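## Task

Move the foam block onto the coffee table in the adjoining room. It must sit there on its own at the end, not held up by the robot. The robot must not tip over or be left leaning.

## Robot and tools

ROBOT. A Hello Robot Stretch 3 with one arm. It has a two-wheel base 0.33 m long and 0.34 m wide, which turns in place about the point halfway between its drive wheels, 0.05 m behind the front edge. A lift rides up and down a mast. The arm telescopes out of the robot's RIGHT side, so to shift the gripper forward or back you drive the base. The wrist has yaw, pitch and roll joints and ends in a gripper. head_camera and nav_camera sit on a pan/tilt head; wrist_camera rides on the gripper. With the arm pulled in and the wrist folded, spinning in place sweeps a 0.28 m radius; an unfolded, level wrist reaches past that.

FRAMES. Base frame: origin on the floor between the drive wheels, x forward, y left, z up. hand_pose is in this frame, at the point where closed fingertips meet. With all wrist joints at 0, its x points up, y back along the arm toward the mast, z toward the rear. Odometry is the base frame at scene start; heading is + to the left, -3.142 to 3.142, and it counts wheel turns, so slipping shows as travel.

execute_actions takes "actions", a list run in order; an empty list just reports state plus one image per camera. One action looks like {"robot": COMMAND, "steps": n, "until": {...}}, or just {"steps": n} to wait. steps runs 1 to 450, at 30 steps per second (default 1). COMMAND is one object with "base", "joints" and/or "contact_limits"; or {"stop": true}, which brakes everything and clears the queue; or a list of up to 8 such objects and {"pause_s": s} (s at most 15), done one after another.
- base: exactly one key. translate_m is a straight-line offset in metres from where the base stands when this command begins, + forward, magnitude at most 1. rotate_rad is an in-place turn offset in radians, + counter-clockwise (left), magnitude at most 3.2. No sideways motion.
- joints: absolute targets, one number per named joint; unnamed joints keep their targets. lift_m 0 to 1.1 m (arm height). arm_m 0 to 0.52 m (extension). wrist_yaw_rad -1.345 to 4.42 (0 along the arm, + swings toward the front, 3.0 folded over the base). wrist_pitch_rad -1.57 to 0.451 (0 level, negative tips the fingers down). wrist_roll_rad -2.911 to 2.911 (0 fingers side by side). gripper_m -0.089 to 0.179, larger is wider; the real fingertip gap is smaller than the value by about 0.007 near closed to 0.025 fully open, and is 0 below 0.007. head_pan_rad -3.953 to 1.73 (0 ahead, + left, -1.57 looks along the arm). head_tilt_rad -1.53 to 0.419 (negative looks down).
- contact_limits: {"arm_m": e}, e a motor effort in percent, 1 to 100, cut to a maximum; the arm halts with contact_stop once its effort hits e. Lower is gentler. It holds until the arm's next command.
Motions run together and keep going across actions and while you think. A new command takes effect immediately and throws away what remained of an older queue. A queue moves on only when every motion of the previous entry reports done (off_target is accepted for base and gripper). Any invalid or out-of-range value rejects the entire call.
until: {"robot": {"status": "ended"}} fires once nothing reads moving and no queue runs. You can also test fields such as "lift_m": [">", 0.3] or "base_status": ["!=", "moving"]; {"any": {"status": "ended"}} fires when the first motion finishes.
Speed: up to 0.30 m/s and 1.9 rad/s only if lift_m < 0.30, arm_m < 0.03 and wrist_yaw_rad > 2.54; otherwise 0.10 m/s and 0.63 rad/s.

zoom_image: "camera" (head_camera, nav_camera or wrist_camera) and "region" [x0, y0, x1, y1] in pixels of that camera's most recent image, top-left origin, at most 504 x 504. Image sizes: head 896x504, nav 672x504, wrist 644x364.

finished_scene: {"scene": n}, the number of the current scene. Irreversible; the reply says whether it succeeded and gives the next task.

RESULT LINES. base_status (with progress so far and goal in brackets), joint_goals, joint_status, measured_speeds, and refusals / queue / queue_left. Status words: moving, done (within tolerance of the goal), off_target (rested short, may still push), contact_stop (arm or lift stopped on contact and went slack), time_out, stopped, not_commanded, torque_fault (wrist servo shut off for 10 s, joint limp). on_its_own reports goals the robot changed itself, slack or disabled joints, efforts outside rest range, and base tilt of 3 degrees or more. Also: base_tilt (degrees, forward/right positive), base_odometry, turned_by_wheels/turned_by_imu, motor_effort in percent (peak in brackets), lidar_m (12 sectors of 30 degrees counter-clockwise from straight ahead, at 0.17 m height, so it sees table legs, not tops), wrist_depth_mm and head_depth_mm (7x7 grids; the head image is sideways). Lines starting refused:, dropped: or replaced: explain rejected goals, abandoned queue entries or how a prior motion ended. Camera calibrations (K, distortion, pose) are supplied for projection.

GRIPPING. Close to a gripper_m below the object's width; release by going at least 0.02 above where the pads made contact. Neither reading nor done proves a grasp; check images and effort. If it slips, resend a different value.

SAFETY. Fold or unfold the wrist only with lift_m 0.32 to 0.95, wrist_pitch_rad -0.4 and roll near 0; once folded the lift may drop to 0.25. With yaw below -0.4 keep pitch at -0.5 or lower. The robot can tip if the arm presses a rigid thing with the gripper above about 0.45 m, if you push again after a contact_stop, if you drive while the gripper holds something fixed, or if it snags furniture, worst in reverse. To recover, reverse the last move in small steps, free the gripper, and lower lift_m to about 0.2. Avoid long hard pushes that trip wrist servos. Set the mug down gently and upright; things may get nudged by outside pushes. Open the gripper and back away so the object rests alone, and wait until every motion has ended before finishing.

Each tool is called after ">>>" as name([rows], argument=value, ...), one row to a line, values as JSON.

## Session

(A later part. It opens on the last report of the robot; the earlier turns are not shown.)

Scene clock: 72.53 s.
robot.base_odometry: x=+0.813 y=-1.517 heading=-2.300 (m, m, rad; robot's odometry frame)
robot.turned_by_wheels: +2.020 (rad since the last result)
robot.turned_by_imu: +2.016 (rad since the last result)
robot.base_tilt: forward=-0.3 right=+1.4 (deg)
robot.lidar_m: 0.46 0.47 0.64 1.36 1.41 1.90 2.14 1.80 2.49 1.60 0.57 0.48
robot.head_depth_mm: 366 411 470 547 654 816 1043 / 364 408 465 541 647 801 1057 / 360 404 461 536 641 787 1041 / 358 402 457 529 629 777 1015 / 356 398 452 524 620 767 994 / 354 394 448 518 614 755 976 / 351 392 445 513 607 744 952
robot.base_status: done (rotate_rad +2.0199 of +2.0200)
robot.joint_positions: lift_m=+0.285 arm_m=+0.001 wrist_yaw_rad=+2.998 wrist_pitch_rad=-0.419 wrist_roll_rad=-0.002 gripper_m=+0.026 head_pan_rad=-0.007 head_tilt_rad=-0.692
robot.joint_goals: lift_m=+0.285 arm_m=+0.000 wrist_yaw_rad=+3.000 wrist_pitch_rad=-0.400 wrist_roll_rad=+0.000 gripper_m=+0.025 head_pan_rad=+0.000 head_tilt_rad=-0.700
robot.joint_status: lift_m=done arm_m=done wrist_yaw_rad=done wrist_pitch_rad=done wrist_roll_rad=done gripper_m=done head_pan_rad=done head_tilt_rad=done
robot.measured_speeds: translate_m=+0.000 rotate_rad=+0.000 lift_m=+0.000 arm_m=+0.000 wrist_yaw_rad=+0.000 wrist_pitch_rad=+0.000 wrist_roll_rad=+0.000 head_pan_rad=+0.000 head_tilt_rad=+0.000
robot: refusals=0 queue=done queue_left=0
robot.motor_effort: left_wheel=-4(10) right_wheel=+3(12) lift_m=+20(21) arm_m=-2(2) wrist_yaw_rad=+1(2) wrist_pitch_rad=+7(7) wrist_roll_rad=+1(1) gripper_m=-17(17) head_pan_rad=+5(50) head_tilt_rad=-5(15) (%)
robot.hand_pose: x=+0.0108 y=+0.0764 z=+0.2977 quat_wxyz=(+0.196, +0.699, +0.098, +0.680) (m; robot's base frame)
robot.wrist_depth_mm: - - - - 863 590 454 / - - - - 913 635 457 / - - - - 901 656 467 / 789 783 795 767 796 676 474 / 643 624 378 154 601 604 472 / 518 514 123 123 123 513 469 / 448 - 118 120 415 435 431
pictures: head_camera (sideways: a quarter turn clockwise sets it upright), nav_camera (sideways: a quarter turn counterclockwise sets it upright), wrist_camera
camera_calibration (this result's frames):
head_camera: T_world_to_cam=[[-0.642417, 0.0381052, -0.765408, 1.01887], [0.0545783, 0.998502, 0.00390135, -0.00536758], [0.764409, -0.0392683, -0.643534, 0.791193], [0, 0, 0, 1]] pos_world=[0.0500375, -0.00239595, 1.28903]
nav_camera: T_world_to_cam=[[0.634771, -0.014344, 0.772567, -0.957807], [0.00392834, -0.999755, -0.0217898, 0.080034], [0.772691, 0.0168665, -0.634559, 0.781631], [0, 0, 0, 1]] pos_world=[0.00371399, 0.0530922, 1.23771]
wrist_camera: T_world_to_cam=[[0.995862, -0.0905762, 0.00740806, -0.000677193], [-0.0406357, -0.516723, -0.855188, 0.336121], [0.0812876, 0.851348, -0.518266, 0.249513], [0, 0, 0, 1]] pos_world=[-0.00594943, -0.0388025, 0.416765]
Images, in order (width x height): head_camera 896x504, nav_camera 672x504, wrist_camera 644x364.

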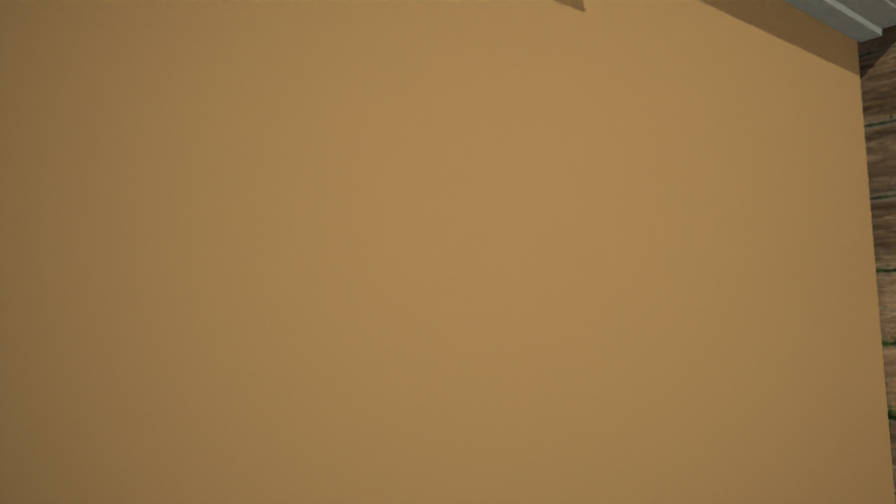

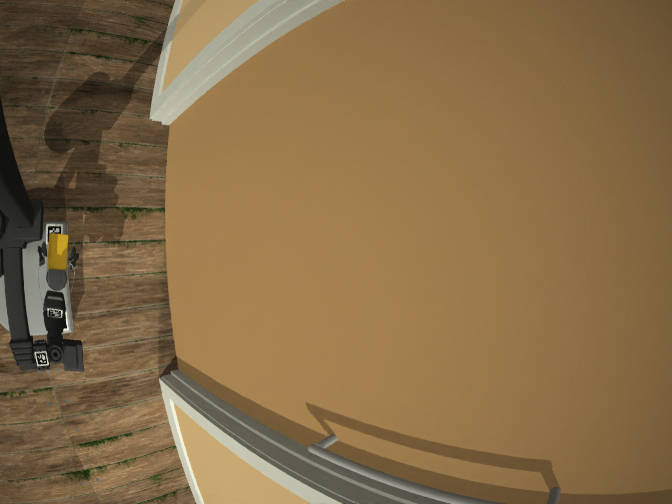

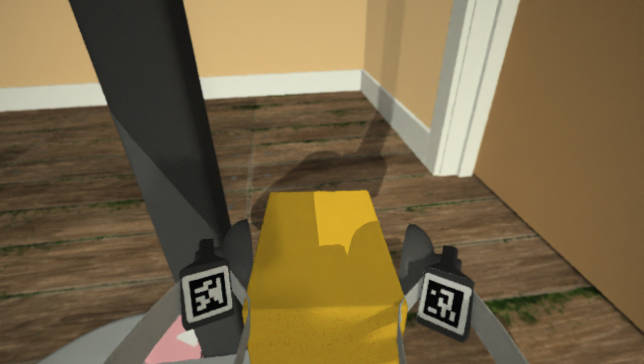

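>>> execute_actions([
  {"robot":[{"base":{"translate_m":0.33},"joints":{"arm_m":0.024,"head_pan_rad":0.6,"head_tilt_rad":-0.9}},{"base":{"rotate_rad":-0.17},"joints":{"wrist_yaw_rad":3.11,"lift_m":0.31}},{"base":{"translate_m":0.17}}],"steps":400,"until":{"robot":{"status":"ended"}}},
])

Scene clock: 88.37 s.
robot.base_odometry: x=+0.459 y=-1.868 heading=-2.470 (m, m, rad; robot's odometry frame)
robot.turned_by_wheels: -0.170 (rad since the last result)
robot.turned_by_imu: -0.152 (rad since the last result)
robot.base_tilt: forward=-0.2 right=+1.4 (deg)
robot.lidar_m: 0.15 - 0.15 0.21 0.62 1.72 2.63 2.26 2.61 0.38 0.41 0.18
robot.head_depth_mm: - - - - - - 404 / - - - - - - 427 / - - - - - 302 453 / - - - - - 305 479 / - - - - - 314 511 / - - - - - 323 544 / - - - - - 327 584
robot.base_status: done (translate_m +0.1700 of +0.1700)
robot.joint_positions: lift_m=+0.310 arm_m=+0.024 wrist_yaw_rad=+3.108 wrist_pitch_rad=-0.420 wrist_roll_rad=-0.002 gripper_m=+0.026 head_pan_rad=+0.594 head_tilt_rad=-0.892
robot.joint_goals: lift_m=+0.310 arm_m=+0.024 wrist_yaw_rad=+3.110 wrist_pitch_rad=-0.400 wrist_roll_rad=+0.000 gripper_m=+0.025 head_pan_rad=+0.600 head_tilt_rad=-0.900
robot.joint_status: lift_m=done arm_m=done wrist_yaw_rad=done wrist_pitch_rad=done wrist_roll_rad=done gripper_m=done head_pan_rad=done head_tilt_rad=done
robot.measured_speeds: translate_m=+0.000 rotate_rad=+0.000 lift_m=+0.000 arm_m=+0.000 wrist_yaw_rad=+0.000 wrist_pitch_rad=+0.000 wrist_roll_rad=+0.000 head_pan_rad=+0.000 head_tilt_rad=+0.000
robot: refusals=0 queue=done queue_left=0
robot.motor_effort: left_wheel=+0(100) right_wheel=+0(13) lift_m=+29(31) arm_m=+3(5) wrist_yaw_rad=+0(4) wrist_pitch_rad=+7(7) wrist_roll_rad=+2(1) gripper_m=-18(17) head_pan_rad=+4(46) head_tilt_rad=-3(24) (%)
robot.hand_pose: x=-0.0138 y=+0.0554 z=+0.3221 quat_wxyz=(+0.159, +0.693, +0.136, +0.690) (m; robot's base frame)
robot.wrist_depth_mm: - - - 356 233 173 136 / - - - 386 244 180 141 / - - - 424 259 187 146 / 849 820 835 385 276 196 152 / 667 666 639 153 269 205 156 / 543 550 123 122 123 210 162 / 474 - 118 119 288 212 169
pictures: head_camera (sideways: a quarter turn clockwise sets it upright), nav_camera (sideways: a quarter turn counterclockwise sets it upright), wrist_camera
camera_calibration (this result's frames):
head_camera: T_world_to_cam=[[-0.666817, -0.409666, -0.622518, 0.832813], [-0.519629, 0.854374, -0.00563941, 0.0105559], [0.534173, 0.319718, -0.782585, 0.973441], [0, 0, 0, 1]] pos_world=[0.0408331, 0.0209303, 1.2803]
nav_camera: T_world_to_cam=[[0.648384, 0.425826, 0.631087, -0.773514], [0.564686, -0.824971, -0.0235143, 0.0788525], [0.510615, 0.371612, -0.775356, 0.966348], [0, 0, 0, 1]] pos_world=[-0.0364245, 0.0353267, 1.23927]
wrist_camera: T_world_to_cam=[[0.99978, 0.0196377, 0.00737232, 0.0157358], [0.0164906, -0.518637, -0.854836, 0.345926], [-0.0129634, 0.854769, -0.518846, 0.280751], [0, 0, 0, 1]] pos_world=[-0.0177973, -0.0608767, 0.441261]
Images, in order (width x height): head_camera 896x504, nav_camera 672x504, wrist_camera 644x364.

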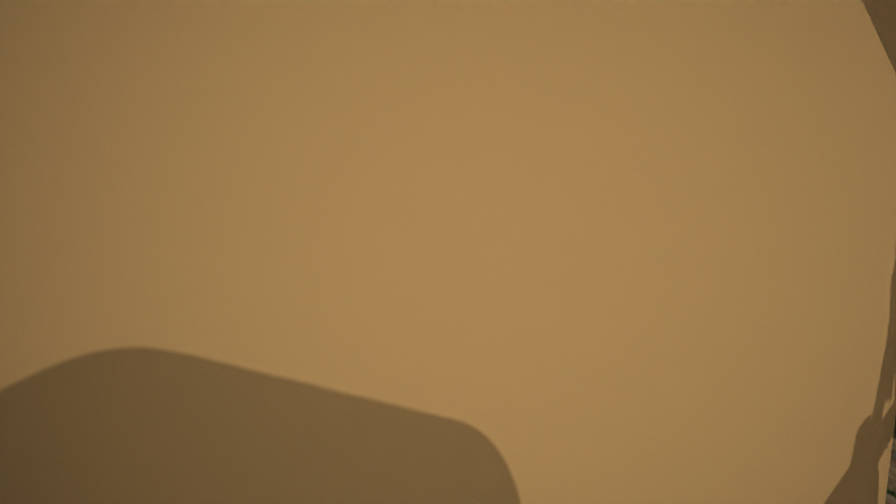

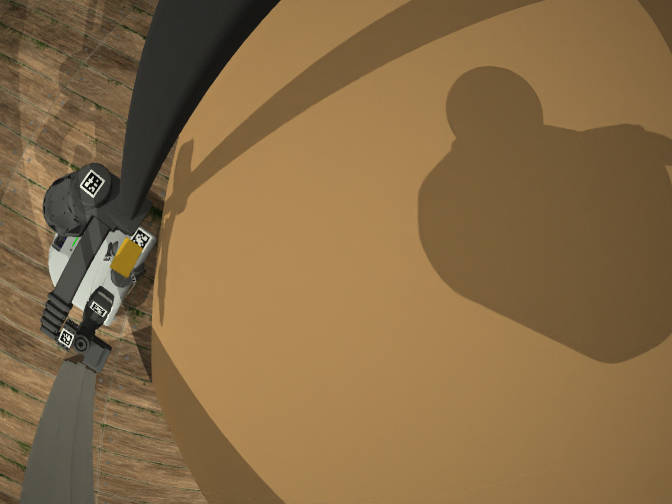

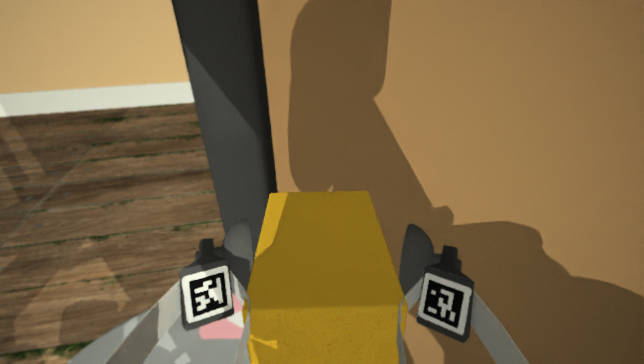

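>>> execute_actions([
  {"robot":[{"base":{"rotate_rad":0.15},"joints":{"head_pan_rad":-0.3,"head_tilt_rad":-0.6}},{"base":{"translate_m":0.4}}],"steps":400,"until":{"robot":{"status":"ended"}}},
])

Scene clock: 97.13 s.
robot.base_odometry: x=+0.187 y=-2.161 heading=-2.320 (m, m, rad; robot's odometry frame)
robot.turned_by_wheels: +0.150 (rad since the last result)
robot.turned_by_imu: +0.163 (rad since the last result)
robot.base_tilt: forward=-0.2 right=+1.3 (deg)
robot.lidar_m: 0.19 0.16 0.16 0.18 0.29 1.96 2.64 0.55 0.54 1.45 2.08 1.80
robot.head_depth_mm: 1746 1944 2177 2277 1780 1462 1241 / 1682 1851 2110 2260 1793 1463 1244 / 1612 1777 2036 2203 1786 1455 1234 / 1574 1740 1932 2113 1770 328 1165 / 1490 - 319 329 369 426 455 / - - - 290 304 326 361 / - - - - - - 299
robot.base_status: done (translate_m +0.4000 of +0.4000)
robot.joint_positions: lift_m=+0.310 arm_m=+0.024 wrist_yaw_rad=+3.109 wrist_pitch_rad=-0.420 wrist_roll_rad=-0.002 gripper_m=+0.026 head_pan_rad=-0.294 head_tilt_rad=-0.604
robot.joint_goals: lift_m=+0.310 arm_m=+0.024 wrist_yaw_rad=+3.110 wrist_pitch_rad=-0.400 wrist_roll_rad=+0.000 gripper_m=+0.025 head_pan_rad=-0.300 head_tilt_rad=-0.600
robot.joint_status: lift_m=done arm_m=done wrist_yaw_rad=done wrist_pitch_rad=done wrist_roll_rad=done gripper_m=done head_pan_rad=done head_tilt_rad=done
robot.measured_speeds: translate_m=+0.000 rotate_rad=+0.000 lift_m=+0.000 arm_m=+0.000 wrist_yaw_rad=+0.000 wrist_pitch_rad=+0.000 wrist_roll_rad=+0.000 head_pan_rad=+0.000 head_tilt_rad=+0.000
robot: refusals=0 queue=done queue_left=0
robot.motor_effort: left_wheel=-2(91) right_wheel=+1(13) lift_m=+29(30) arm_m=+3(3) wrist_yaw_rad=+0(2) wrist_pitch_rad=+7(7) wrist_roll_rad=+1(2) gripper_m=-18(17) head_pan_rad=-4(49) head_tilt_rad=+2(27) (%)
robot.hand_pose: x=-0.0139 y=+0.0554 z=+0.3221 quat_wxyz=(+0.159, +0.693, +0.136, +0.690) (m; robot's base frame)
robot.wrist_depth_mm: - 481 - 258 210 176 153 / - 555 - 279 224 188 161 / - 655 - 310 241 198 168 / 860 760 570 305 262 211 179 / 675 652 614 154 266 226 188 / 559 559 123 123 122 240 201 / 462 - 118 120 320 250 214
pictures: head_camera (sideways: a quarter turn clockwise sets it upright), nav_camera (sideways: a quarter turn counterclockwise sets it upright), wrist_camera
camera_calibration (this result's frames):
head_camera: T_world_to_cam=[[-0.538151, 0.197799, -0.81931, 1.0885], [0.334082, 0.942509, 0.00810519, -0.0125462], [0.773811, -0.269355, -0.573293, 0.69976], [0, 0, 0, 1]] pos_world=[0.0484881, -0.0149956, 1.29309]
nav_camera: T_world_to_cam=[[0.536956, -0.172671, 0.82575, -1.02654], [-0.277019, -0.960641, -0.0207419, 0.0803859], [0.796831, -0.217611, -0.563654, 0.689243], [0, 0, 0, 1]] pos_world=[0.0242645, 0.0499555, 1.23783]
wrist_camera: T_world_to_cam=[[0.999775, 0.0199144, 0.00736074, 0.0157875], [0.0166272, -0.518825, -0.854719, 0.345852], [-0.0132023, 0.854649, -0.519039, 0.28082], [0, 0, 0, 1]] pos_world=[-0.0178271, -0.06088, 0.441247]
Images, in order (width x height): head_camera 896x504, nav_camera 672x504, wrist_camera 644x364.

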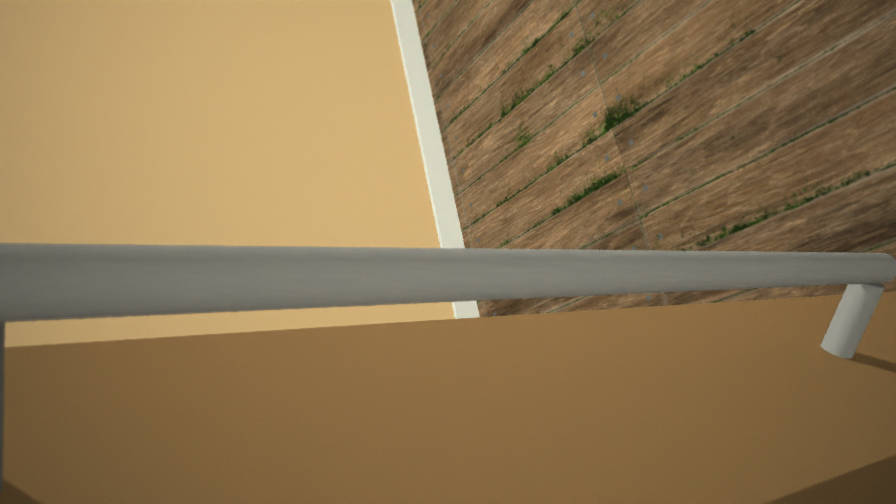

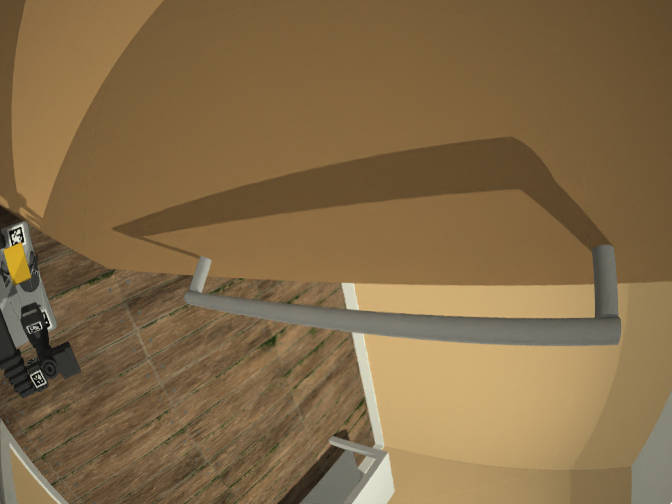

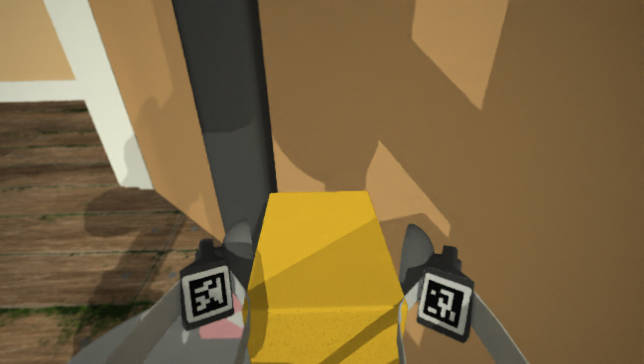

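>>> execute_actions([
  {"robot":[{"base":{"rotate_rad":-1.45},"joints":{"head_pan_rad":0.0,"head_tilt_rad":-0.6,"arm_m":0.02}}],"steps":400,"until":{"robot":{"status":"ended"}}},
])

Scene clock: 104.83 s.
robot.base_odometry: x=+0.187 y=-2.161 heading=+2.513 (m, m, rad; robot's odometry frame)
robot.turned_by_wheels: -1.450 (rad since the last result)
robot.turned_by_imu: -1.451 (rad since the last result)
robot.base_tilt: forward=-0.1 right=+1.4 (deg)
robot.lidar_m: 1.74 2.07 1.75 0.30 0.25 0.25 0.28 0.46 2.26 2.64 0.54 0.63
robot.head_depth_mm: 1505 1470 1433 1390 1357 1343 1197 / 1970 2173 2319 2135 1785 1463 1239 / 1969 2219 2451 2283 1790 1463 1238 / 1989 2214 2455 2299 1781 1449 1240 / 1989 2218 2375 2195 1775 1449 1241 / 2047 2215 2197 2211 1780 1460 1237 / 2033 2263 2181 2186 1780 1458 1232
robot.base_status: done (rotate_rad -1.4498 of -1.4500)
robot.joint_positions: lift_m=+0.310 arm_m=+0.020 wrist_yaw_rad=+3.109 wrist_pitch_rad=-0.420 wrist_roll_rad=-0.002 gripper_m=+0.026 head_pan_rad=-0.007 head_tilt_rad=-0.603
robot.joint_goals: lift_m=+0.310 arm_m=+0.020 wrist_yaw_rad=+3.110 wrist_pitch_rad=-0.400 wrist_roll_rad=+0.000 gripper_m=+0.025 head_pan_rad=+0.000 head_tilt_rad=-0.600
robot.joint_status: lift_m=done arm_m=done wrist_yaw_rad=done wrist_pitch_rad=done wrist_roll_rad=done gripper_m=done head_pan_rad=done head_tilt_rad=done
robot.measured_speeds: translate_m=+0.000 rotate_rad=+0.000 lift_m=+0.000 arm_m=+0.000 wrist_yaw_rad=+0.000 wrist_pitch_rad=+0.000 wrist_roll_rad=+0.000 head_pan_rad=+0.000 head_tilt_rad=+0.000
robot: refusals=0 queue=done queue_left=0
robot.motor_effort: left_wheel=+3(35) right_wheel=-4(37) lift_m=+29(30) arm_m=-2(3) wrist_yaw_rad=-1(1) wrist_pitch_rad=+7(8) wrist_roll_rad=+1(1) gripper_m=-18(18) head_pan_rad=+5(33) head_tilt_rad=+2(0) (%)
robot.hand_pose: x=-0.0140 y=+0.0588 z=+0.3220 quat_wxyz=(+0.159, +0.693, +0.137, +0.690) (m; robot's base frame)
robot.wrist_depth_mm: 208 237 - 388 - - - / 217 253 - 410 - - - / 226 265 - 455 - - - / 237 281 327 433 817 801 801 / 248 299 343 154 645 666 645 / 260 308 123 123 123 542 532 / 275 - 118 120 439 453 459
pictures: head_camera (sideways: a quarter turn clockwise sets it upright), nav_camera (sideways: a quarter turn counterclockwise sets it upright), wrist_camera
camera_calibration (this result's frames):
head_camera: T_world_to_cam=[[-0.571598, 0.0375547, -0.819674, 1.08918], [0.0539375, 0.998511, 0.00813515, -0.0108763], [0.818759, -0.0395612, -0.572772, 0.698808], [0, 0, 0, 1]] pos_world=[0.051004, -0.00239802, 1.29312]
nav_camera: T_world_to_cam=[[0.563342, -0.0137901, 0.826109, -1.02717], [0.0059314, -0.999767, -0.0207337, 0.0786493], [0.826203, 0.0165802, -0.563129, 0.688381], [0, 0, 0, 1]] pos_world=[0.0094385, 0.0530528, 1.23783]
wrist_camera: T_world_to_cam=[[0.999765, 0.0203716, 0.00734944, 0.0157992], [0.0168568, -0.518942, -0.854643, 0.347593], [-0.0135966, 0.854567, -0.519163, 0.277908], [0, 0, 0, 1]] pos_world=[-0.0178762, -0.0574321, 0.441231]
Images, in order (width x height): head_camera 896x504, nav_camera 672x504, wrist_camera 644x364.

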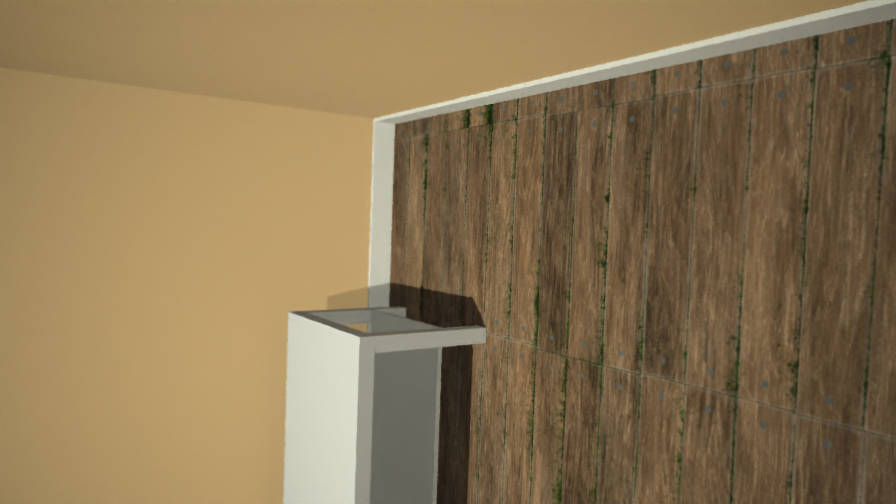

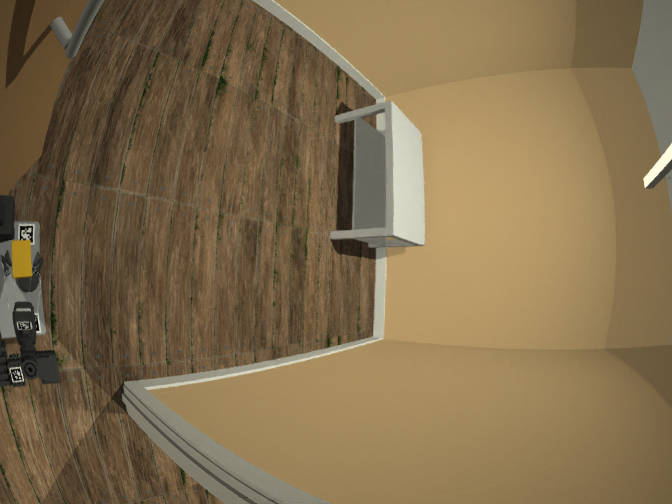

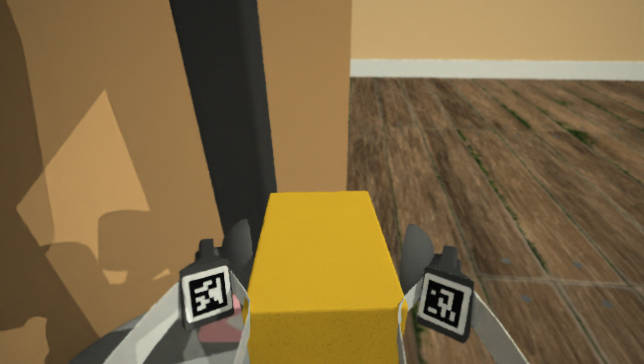

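>>> execute_actions([
  {"robot":{"base":{"translate_m":1.0},"joints":{"lift_m":0.285,"head_pan_rad":-1.57,"head_tilt_rad":-0.9}},"steps":400,"until":{"robot":{"translate_m":[">",0.5]}}},
  {"robot":[{"base":{"translate_m":0.8}},{"base":{"rotate_rad":2.05}}],"steps":400,"until":{"robot":{"rotate_rad":[">",1.7],"queue_left":["=",0]}}},
  {"robot":{"joints":{"lift_m":0.53}},"steps":100,"until":{"robot":{"lift_m":[">",0.34]}}},
  {"robot":{"joints":{"wrist_yaw_rad":0.0}},"steps":200,"until":{"robot":{"status":"ended"}}},
])

Scene clock: 124.60 s.
robot.base_odometry: x=-0.870 y=-1.393 heading=-1.720 (m, m, rad; robot's odometry frame)
robot.turned_by_wheels: +2.050 (rad since the last result)
robot.turned_by_imu: +2.062 (rad since the last result)
robot.base_tilt: forward=-0.2 right=+1.4 (deg)
robot.lidar_m: 1.67 1.34 1.34 0.73 0.55 0.54 0.57 0.82 0.93 0.45 1.11 1.58
robot.head_depth_mm: 938 1056 1219 1427 1430 1256 1125 / 988 1124 1257 1327 1424 1266 - / 1052 1198 1280 1074 1238 1277 - / 1109 1284 1264 1071 943 1205 1102 / 1184 1386 1266 1067 1247 1252 1122 / 1258 1454 1263 1063 1371 1254 1119 / 1350 1563 1254 1121 1410 1232 1127
robot.base_status: done (rotate_rad +2.0499 of +2.0500)
robot.joint_positions: lift_m=+0.530 arm_m=+0.020 wrist_yaw_rad=+0.003 wrist_pitch_rad=-0.420 wrist_roll_rad=-0.002 gripper_m=+0.026 head_pan_rad=-1.563 head_tilt_rad=-0.889
robot.joint_goals: lift_m=+0.530 arm_m=+0.020 wrist_yaw_rad=+0.000 wrist_pitch_rad=-0.400 wrist_roll_rad=+0.000 gripper_m=+0.025 head_pan_rad=-1.570 head_tilt_rad=-0.900
robot.joint_status: lift_m=done arm_m=done wrist_yaw_rad=done wrist_pitch_rad=done wrist_roll_rad=done gripper_m=done head_pan_rad=done head_tilt_rad=done
robot.measured_speeds: translate_m=+0.000 rotate_rad=+0.000 lift_m=+0.000 arm_m=+0.000 wrist_yaw_rad=+0.000 wrist_pitch_rad=+0.000 wrist_roll_rad=+0.000 head_pan_rad=+0.000 head_tilt_rad=+0.000
robot: refusals=0 queue=done queue_left=0
robot.motor_effort: left_wheel=-4(11) right_wheel=+4(15) lift_m=+31(32) arm_m=-2(2) wrist_yaw_rad=-2(5) wrist_pitch_rad=+7(7) wrist_roll_rad=+2(1) gripper_m=-18(18) head_pan_rad=-4(50) head_tilt_rad=-6(27) (%)
robot.hand_pose: x=-0.0209 y=-0.3894 z=+0.5420 quat_wxyz=(+0.693, +0.149, -0.690, -0.147) (m; robot's base frame)
robot.wrist_depth_mm: - - - 885 764 644 576 / - 863 815 796 794 698 624 / 724 541 532 535 529 700 647 / - 501 401 396 396 771 684 / - 835 367 153 328 807 742 / 828 807 123 122 123 792 748 / 698 706 655 120 531 681 686
pictures: head_camera (sideways: a quarter turn clockwise sets it upright), nav_camera (sideways: a quarter turn counterclockwise sets it upright), wrist_camera
camera_calibration (this result's frames):
head_camera: T_world_to_cam=[[0.027896, 0.780285, -0.624801, 0.83155], [0.999179, -0.0401262, -0.0055006, 0.00111044], [-0.0293629, -0.624135, -0.780764, 0.974511], [0, 0, 0, 1]] pos_world=[0.00430807, -0.0405753, 1.28042]
nav_camera: T_world_to_cam=[[-0.00423519, -0.773853, 0.633352, -0.772485], [-0.999629, -0.013759, -0.0234957, 0.0883707], [0.0268965, -0.633216, -0.773507, 0.966895], [0, 0, 0, 1]] pos_world=[0.0590603, 0.0156808, 1.23923]
wrist_camera: T_world_to_cam=[[-0.998427, -0.0555813, 0.00734572, -0.0410968], [-0.0351258, 0.518026, -0.854644, 0.705805], [0.043697, -0.853557, -0.519163, 0.111084], [0, 0, 0, 1]] pos_world=[-0.0210942, -0.273092, 0.661184]
Images, in order (width x height): head_camera 896x504, nav_camera 672x504, wrist_camera 644x364.

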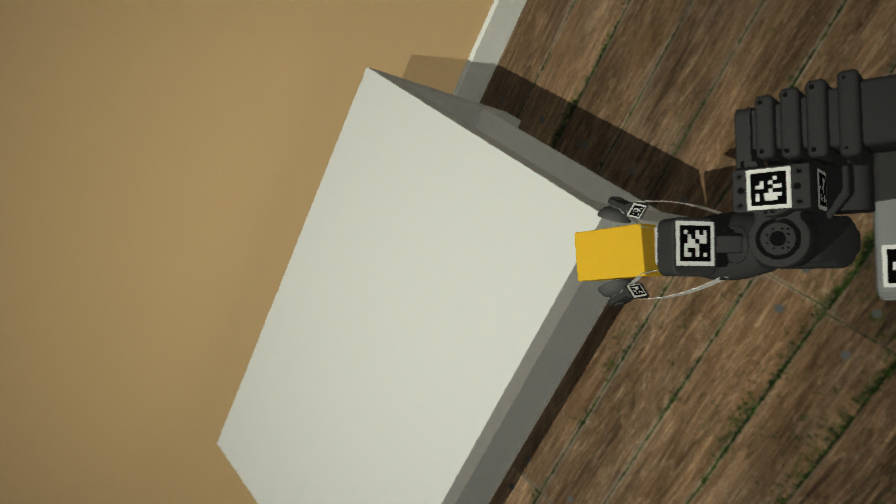

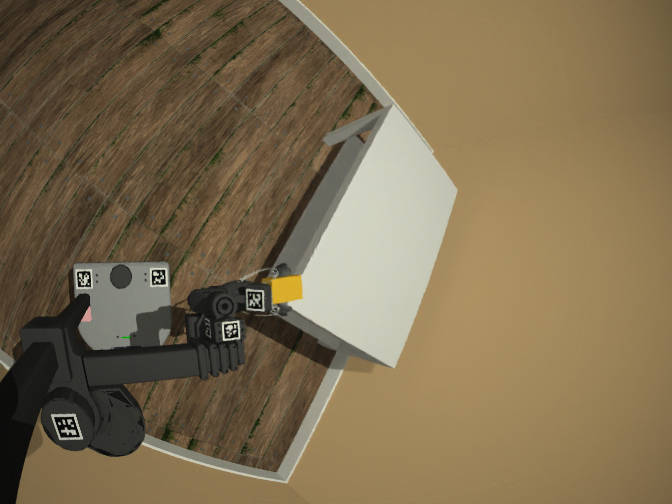

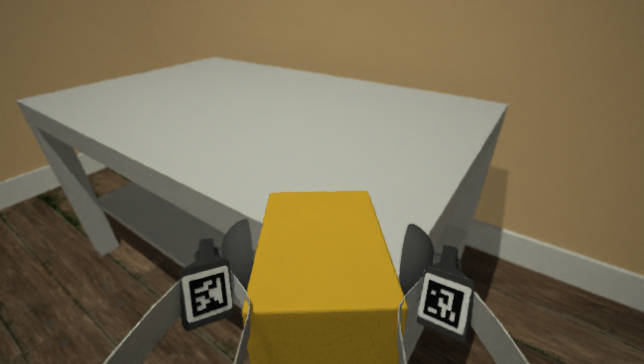

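>>> execute_actions([
  {"robot":{"joints":{"arm_m":0.40}},"steps":200,"until":{"robot":{"arm_m":[">",0.2]}}},
  {"robot":{"joints":{"lift_m":0.485}},"steps":200,"until":{"robot":{"status":"ended"}}},
])

Scene clock: 130.17 s.
robot.base_odometry: x=-0.870 y=-1.393 heading=-1.720 (m, m, rad; robot's odometry frame)
robot.turned_by_wheels: +0.000 (rad since the last result)
robot.turned_by_imu: +0.002 (rad since the last result)
robot.base_tilt: forward=-0.1 right=+1.3 (deg)
robot.lidar_m: 1.67 1.33 1.34 0.72 0.55 0.54 0.57 0.82 0.93 0.45 1.11 1.58
robot.head_depth_mm: 938 1055 1219 1424 1422 1274 1123 / 988 1120 1258 1323 1430 1278 1145 / 1044 1195 1281 1098 986 1245 1117 / 1103 1295 1274 1071 961 1235 1129 / 1176 1385 1266 1078 1257 1248 1113 / 1264 1451 1267 1066 1358 1242 1117 / 1362 1568 1254 1113 1412 1257 1125
robot.base_status: done (rotate_rad +2.0499 of +2.0500)
robot.joint_positions: lift_m=+0.485 arm_m=+0.400 wrist_yaw_rad=+0.002 wrist_pitch_rad=-0.420 wrist_roll_rad=-0.002 gripper_m=+0.026 head_pan_rad=-1.563 head_tilt_rad=-0.889
robot.joint_goals: lift_m=+0.485 arm_m=+0.400 wrist_yaw_rad=+0.000 wrist_pitch_rad=-0.400 wrist_roll_rad=+0.000 gripper_m=+0.025 head_pan_rad=-1.570 head_tilt_rad=-0.900
robot.joint_status: lift_m=done arm_m=done wrist_yaw_rad=done wrist_pitch_rad=done wrist_roll_rad=done gripper_m=done head_pan_rad=done head_tilt_rad=done
robot.measured_speeds: translate_m=+0.000 rotate_rad=+0.000 lift_m=+0.000 arm_m=+0.000 wrist_yaw_rad=+0.000 wrist_pitch_rad=+0.000 wrist_roll_rad=+0.000 head_pan_rad=+0.000 head_tilt_rad=+0.000
robot: refusals=0 queue=done queue_left=0
robot.motor_effort: left_wheel=-4(4) right_wheel=+3(3) lift_m=+20(30) arm_m=+3(4) wrist_yaw_rad=-2(2) wrist_pitch_rad=+7(7) wrist_roll_rad=+2(1) gripper_m=-16(19) head_pan_rad=-4(3) head_tilt_rad=-5(5) (%)
robot.hand_pose: x=-0.0212 y=-0.7688 z=+0.4975 quat_wxyz=(+0.693, +0.148, -0.690, -0.147) (m; robot's base frame)
robot.wrist_depth_mm: 950 879 675 553 461 403 358 / 937 651 678 586 503 433 379 / 430 423 418 413 410 446 399 / 314 312 312 309 305 304 302 / 249 248 245 152 244 242 242 / 206 205 123 123 123 202 199 / 176 175 166 119 163 172 171
pictures: head_camera (sideways: a quarter turn clockwise sets it upright), nav_camera (sideways: a quarter turn counterclockwise sets it upright), wrist_camera
camera_calibration (this result's frames):
head_camera: T_world_to_cam=[[0.0278959, 0.780285, -0.624801, 0.83155], [0.999179, -0.040126, -0.00550062, 0.00111046], [-0.0293628, -0.624135, -0.780765, 0.974511], [0, 0, 0, 1]] pos_world=[0.00430807, -0.0405753, 1.28042]
nav_camera: T_world_to_cam=[[-0.00423509, -0.773853, 0.633351, -0.772484], [-0.999629, -0.0137591, -0.0234957, 0.0883707], [0.0268965, -0.633216, -0.773508, 0.966896], [0, 0, 0, 1]] pos_world=[0.0590603, 0.0156809, 1.23923]
wrist_camera: T_world_to_cam=[[-0.998499, -0.0542698, 0.00734556, -0.0611416], [-0.0344451, 0.518071, -0.854644, 0.8643], [0.0425758, -0.853614, -0.519163, -0.235886], [0, 0, 0, 1]] pos_world=[-0.0212359, -0.652443, 0.616654]
Images, in order (width x height): head_camera 896x504, nav_camera 672x504, wrist_camera 644x364.

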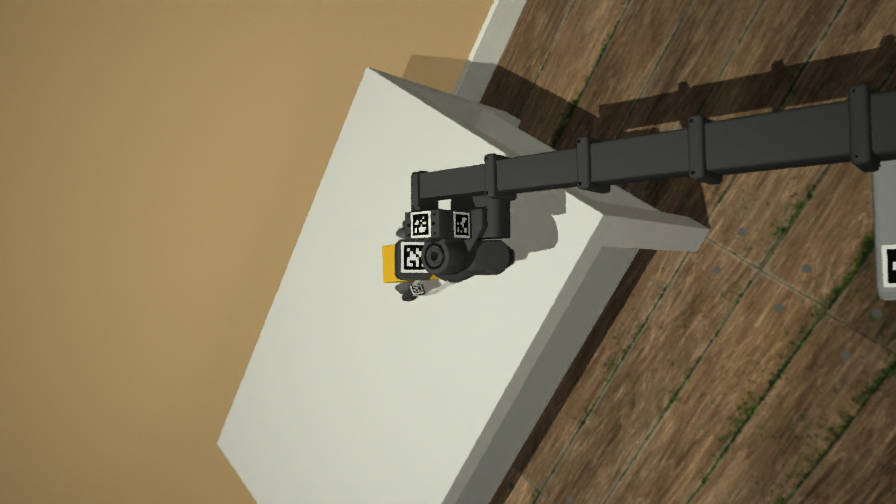

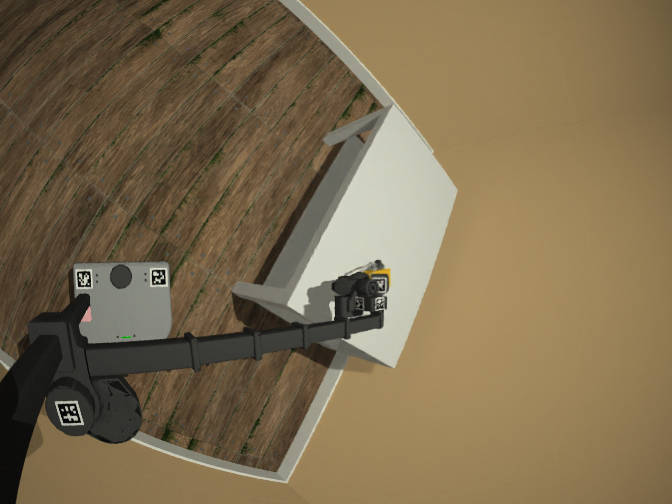

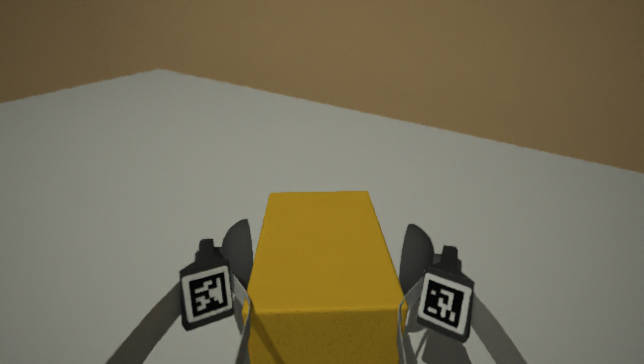

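Depths match the pre-grasp state, so lower by 0.022.

>>> execute_actions([
  {"robot":[{"joints":{"lift_m":0.464}},{"joints":{"gripper_m":0.13}},{"joints":{"lift_m":0.54,"arm_m":0.3}}],"steps":300,"until":{"robot":{"status":"ended"}}},
])

Scene clock: 135.33 s.
robot.base_odometry: x=-0.870 y=-1.393 heading=-1.721 (m, m, rad; robot's odometry frame)
robot.turned_by_wheels: +0.000 (rad since the last result)
robot.turned_by_imu: +0.001 (rad since the last result)
robot.base_tilt: forward=-0.1 right=+1.4 (deg)
robot.lidar_m: 1.66 1.34 1.34 0.72 0.55 0.54 0.57 0.82 0.93 0.45 1.11 1.58
robot.head_depth_mm: 936 1058 1214 1427 1434 1256 1126 / 987 1125 1250 1339 1444 1278 - / 1051 1201 1273 1122 1211 1264 1125 / 1107 1283 1275 1090 966 1232 1133 / 1188 1379 1278 1066 1263 1248 1114 / 1264 1458 1256 1066 1365 1251 1120 / 1352 1589 1257 1114 1425 1252 1116
robot.base_status: done (rotate_rad +2.0499 of +2.0500)
robot.joint_positions: lift_m=+0.540 arm_m=+0.300 wrist_yaw_rad=+0.001 wrist_pitch_rad=-0.419 wrist_roll_rad=-0.002 gripper_m=+0.130 head_pan_rad=-1.563 head_tilt_rad=-0.889
robot.joint_goals: lift_m=+0.540 arm_m=+0.300 wrist_yaw_rad=+0.000 wrist_pitch_rad=-0.400 wrist_roll_rad=+0.000 gripper_m=+0.130 head_pan_rad=-1.570 head_tilt_rad=-0.900
robot.joint_status: lift_m=done arm_m=done wrist_yaw_rad=done wrist_pitch_rad=done wrist_roll_rad=done gripper_m=done head_pan_rad=done head_tilt_rad=done
robot.measured_speeds: translate_m=+0.000 rotate_rad=+0.000 lift_m=+0.000 arm_m=+0.000 wrist_yaw_rad=+0.000 wrist_pitch_rad=+0.000 wrist_roll_rad=+0.000 head_pan_rad=+0.000 head_tilt_rad=+0.000
robot: refusals=0 queue=done queue_left=0
robot.motor_effort: left_wheel=-3(4) right_wheel=+3(4) lift_m=+30(33) arm_m=-2(3) wrist_yaw_rad=-2(1) wrist_pitch_rad=+7(7) wrist_roll_rad=+1(1) gripper_m=+0(82) head_pan_rad=-4(4) head_tilt_rad=-4(5) (%)
robot.hand_pose: x=-0.0212 y=-0.6696 z=+0.5522 quat_wxyz=(+0.693, +0.148, -0.690, -0.147) (m; robot's base frame)
robot.wrist_depth_mm: - - 775 647 554 472 420 / - - 827 708 591 503 442 / 572 570 570 558 577 535 460 / 416 418 415 412 406 407 467 / 337 332 328 261 328 326 339 / 273 - 273 255 271 277 279 / 242 227 233 232 232 223 235
pictures: head_camera (sideways: a quarter turn clockwise sets it upright), nav_camera (sideways: a quarter turn counterclockwise sets it upright), wrist_camera
camera_calibration (this result's frames):
head_camera: T_world_to_cam=[[0.027896, 0.780285, -0.624801, 0.83155], [0.999179, -0.0401263, -0.0055006, 0.00111044], [-0.029363, -0.624135, -0.780764, 0.974511], [0, 0, 0, 1]] pos_world=[0.00430806, -0.0405753, 1.28042]
nav_camera: T_world_to_cam=[[-0.00423528, -0.773853, 0.633352, -0.772485], [-0.999629, -0.0137588, -0.0234957, 0.0883707], [0.0268964, -0.633216, -0.773507, 0.966895], [0, 0, 0, 1]] pos_world=[0.0590603, 0.0156808, 1.23923]
wrist_camera: T_world_to_cam=[[-0.998501, -0.0542368, 0.00739036, -0.0561693], [-0.0344303, 0.517349, -0.855081, 0.85945], [0.0425535, -0.854054, -0.518441, -0.123496], [0, 0, 0, 1]] pos_world=[-0.0212388, -0.553155, 0.671289]
Images, in order (width x height): head_camera 896x504, nav_camera 672x504, wrist_camera 644x364.

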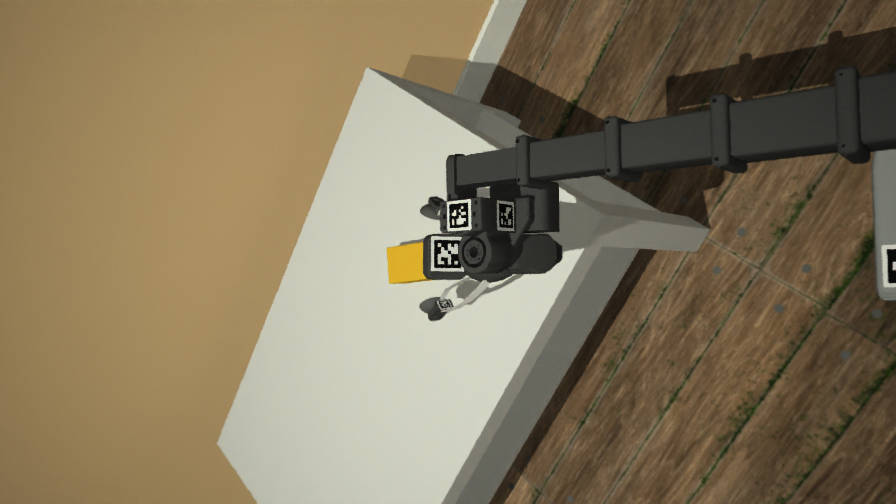

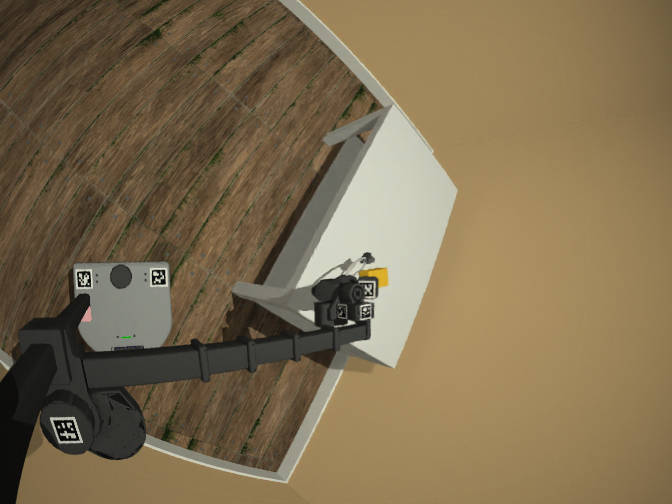

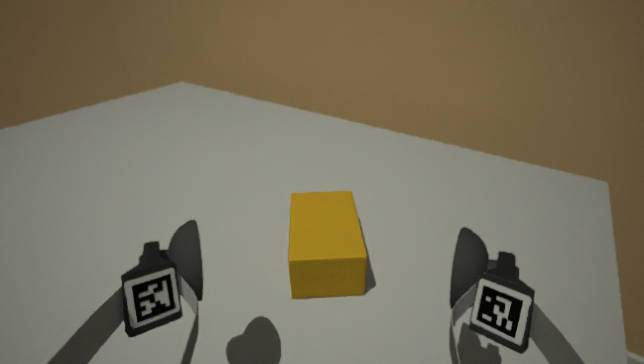

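>>> finished_scene(scene=1)

The scene is finished: the task was done.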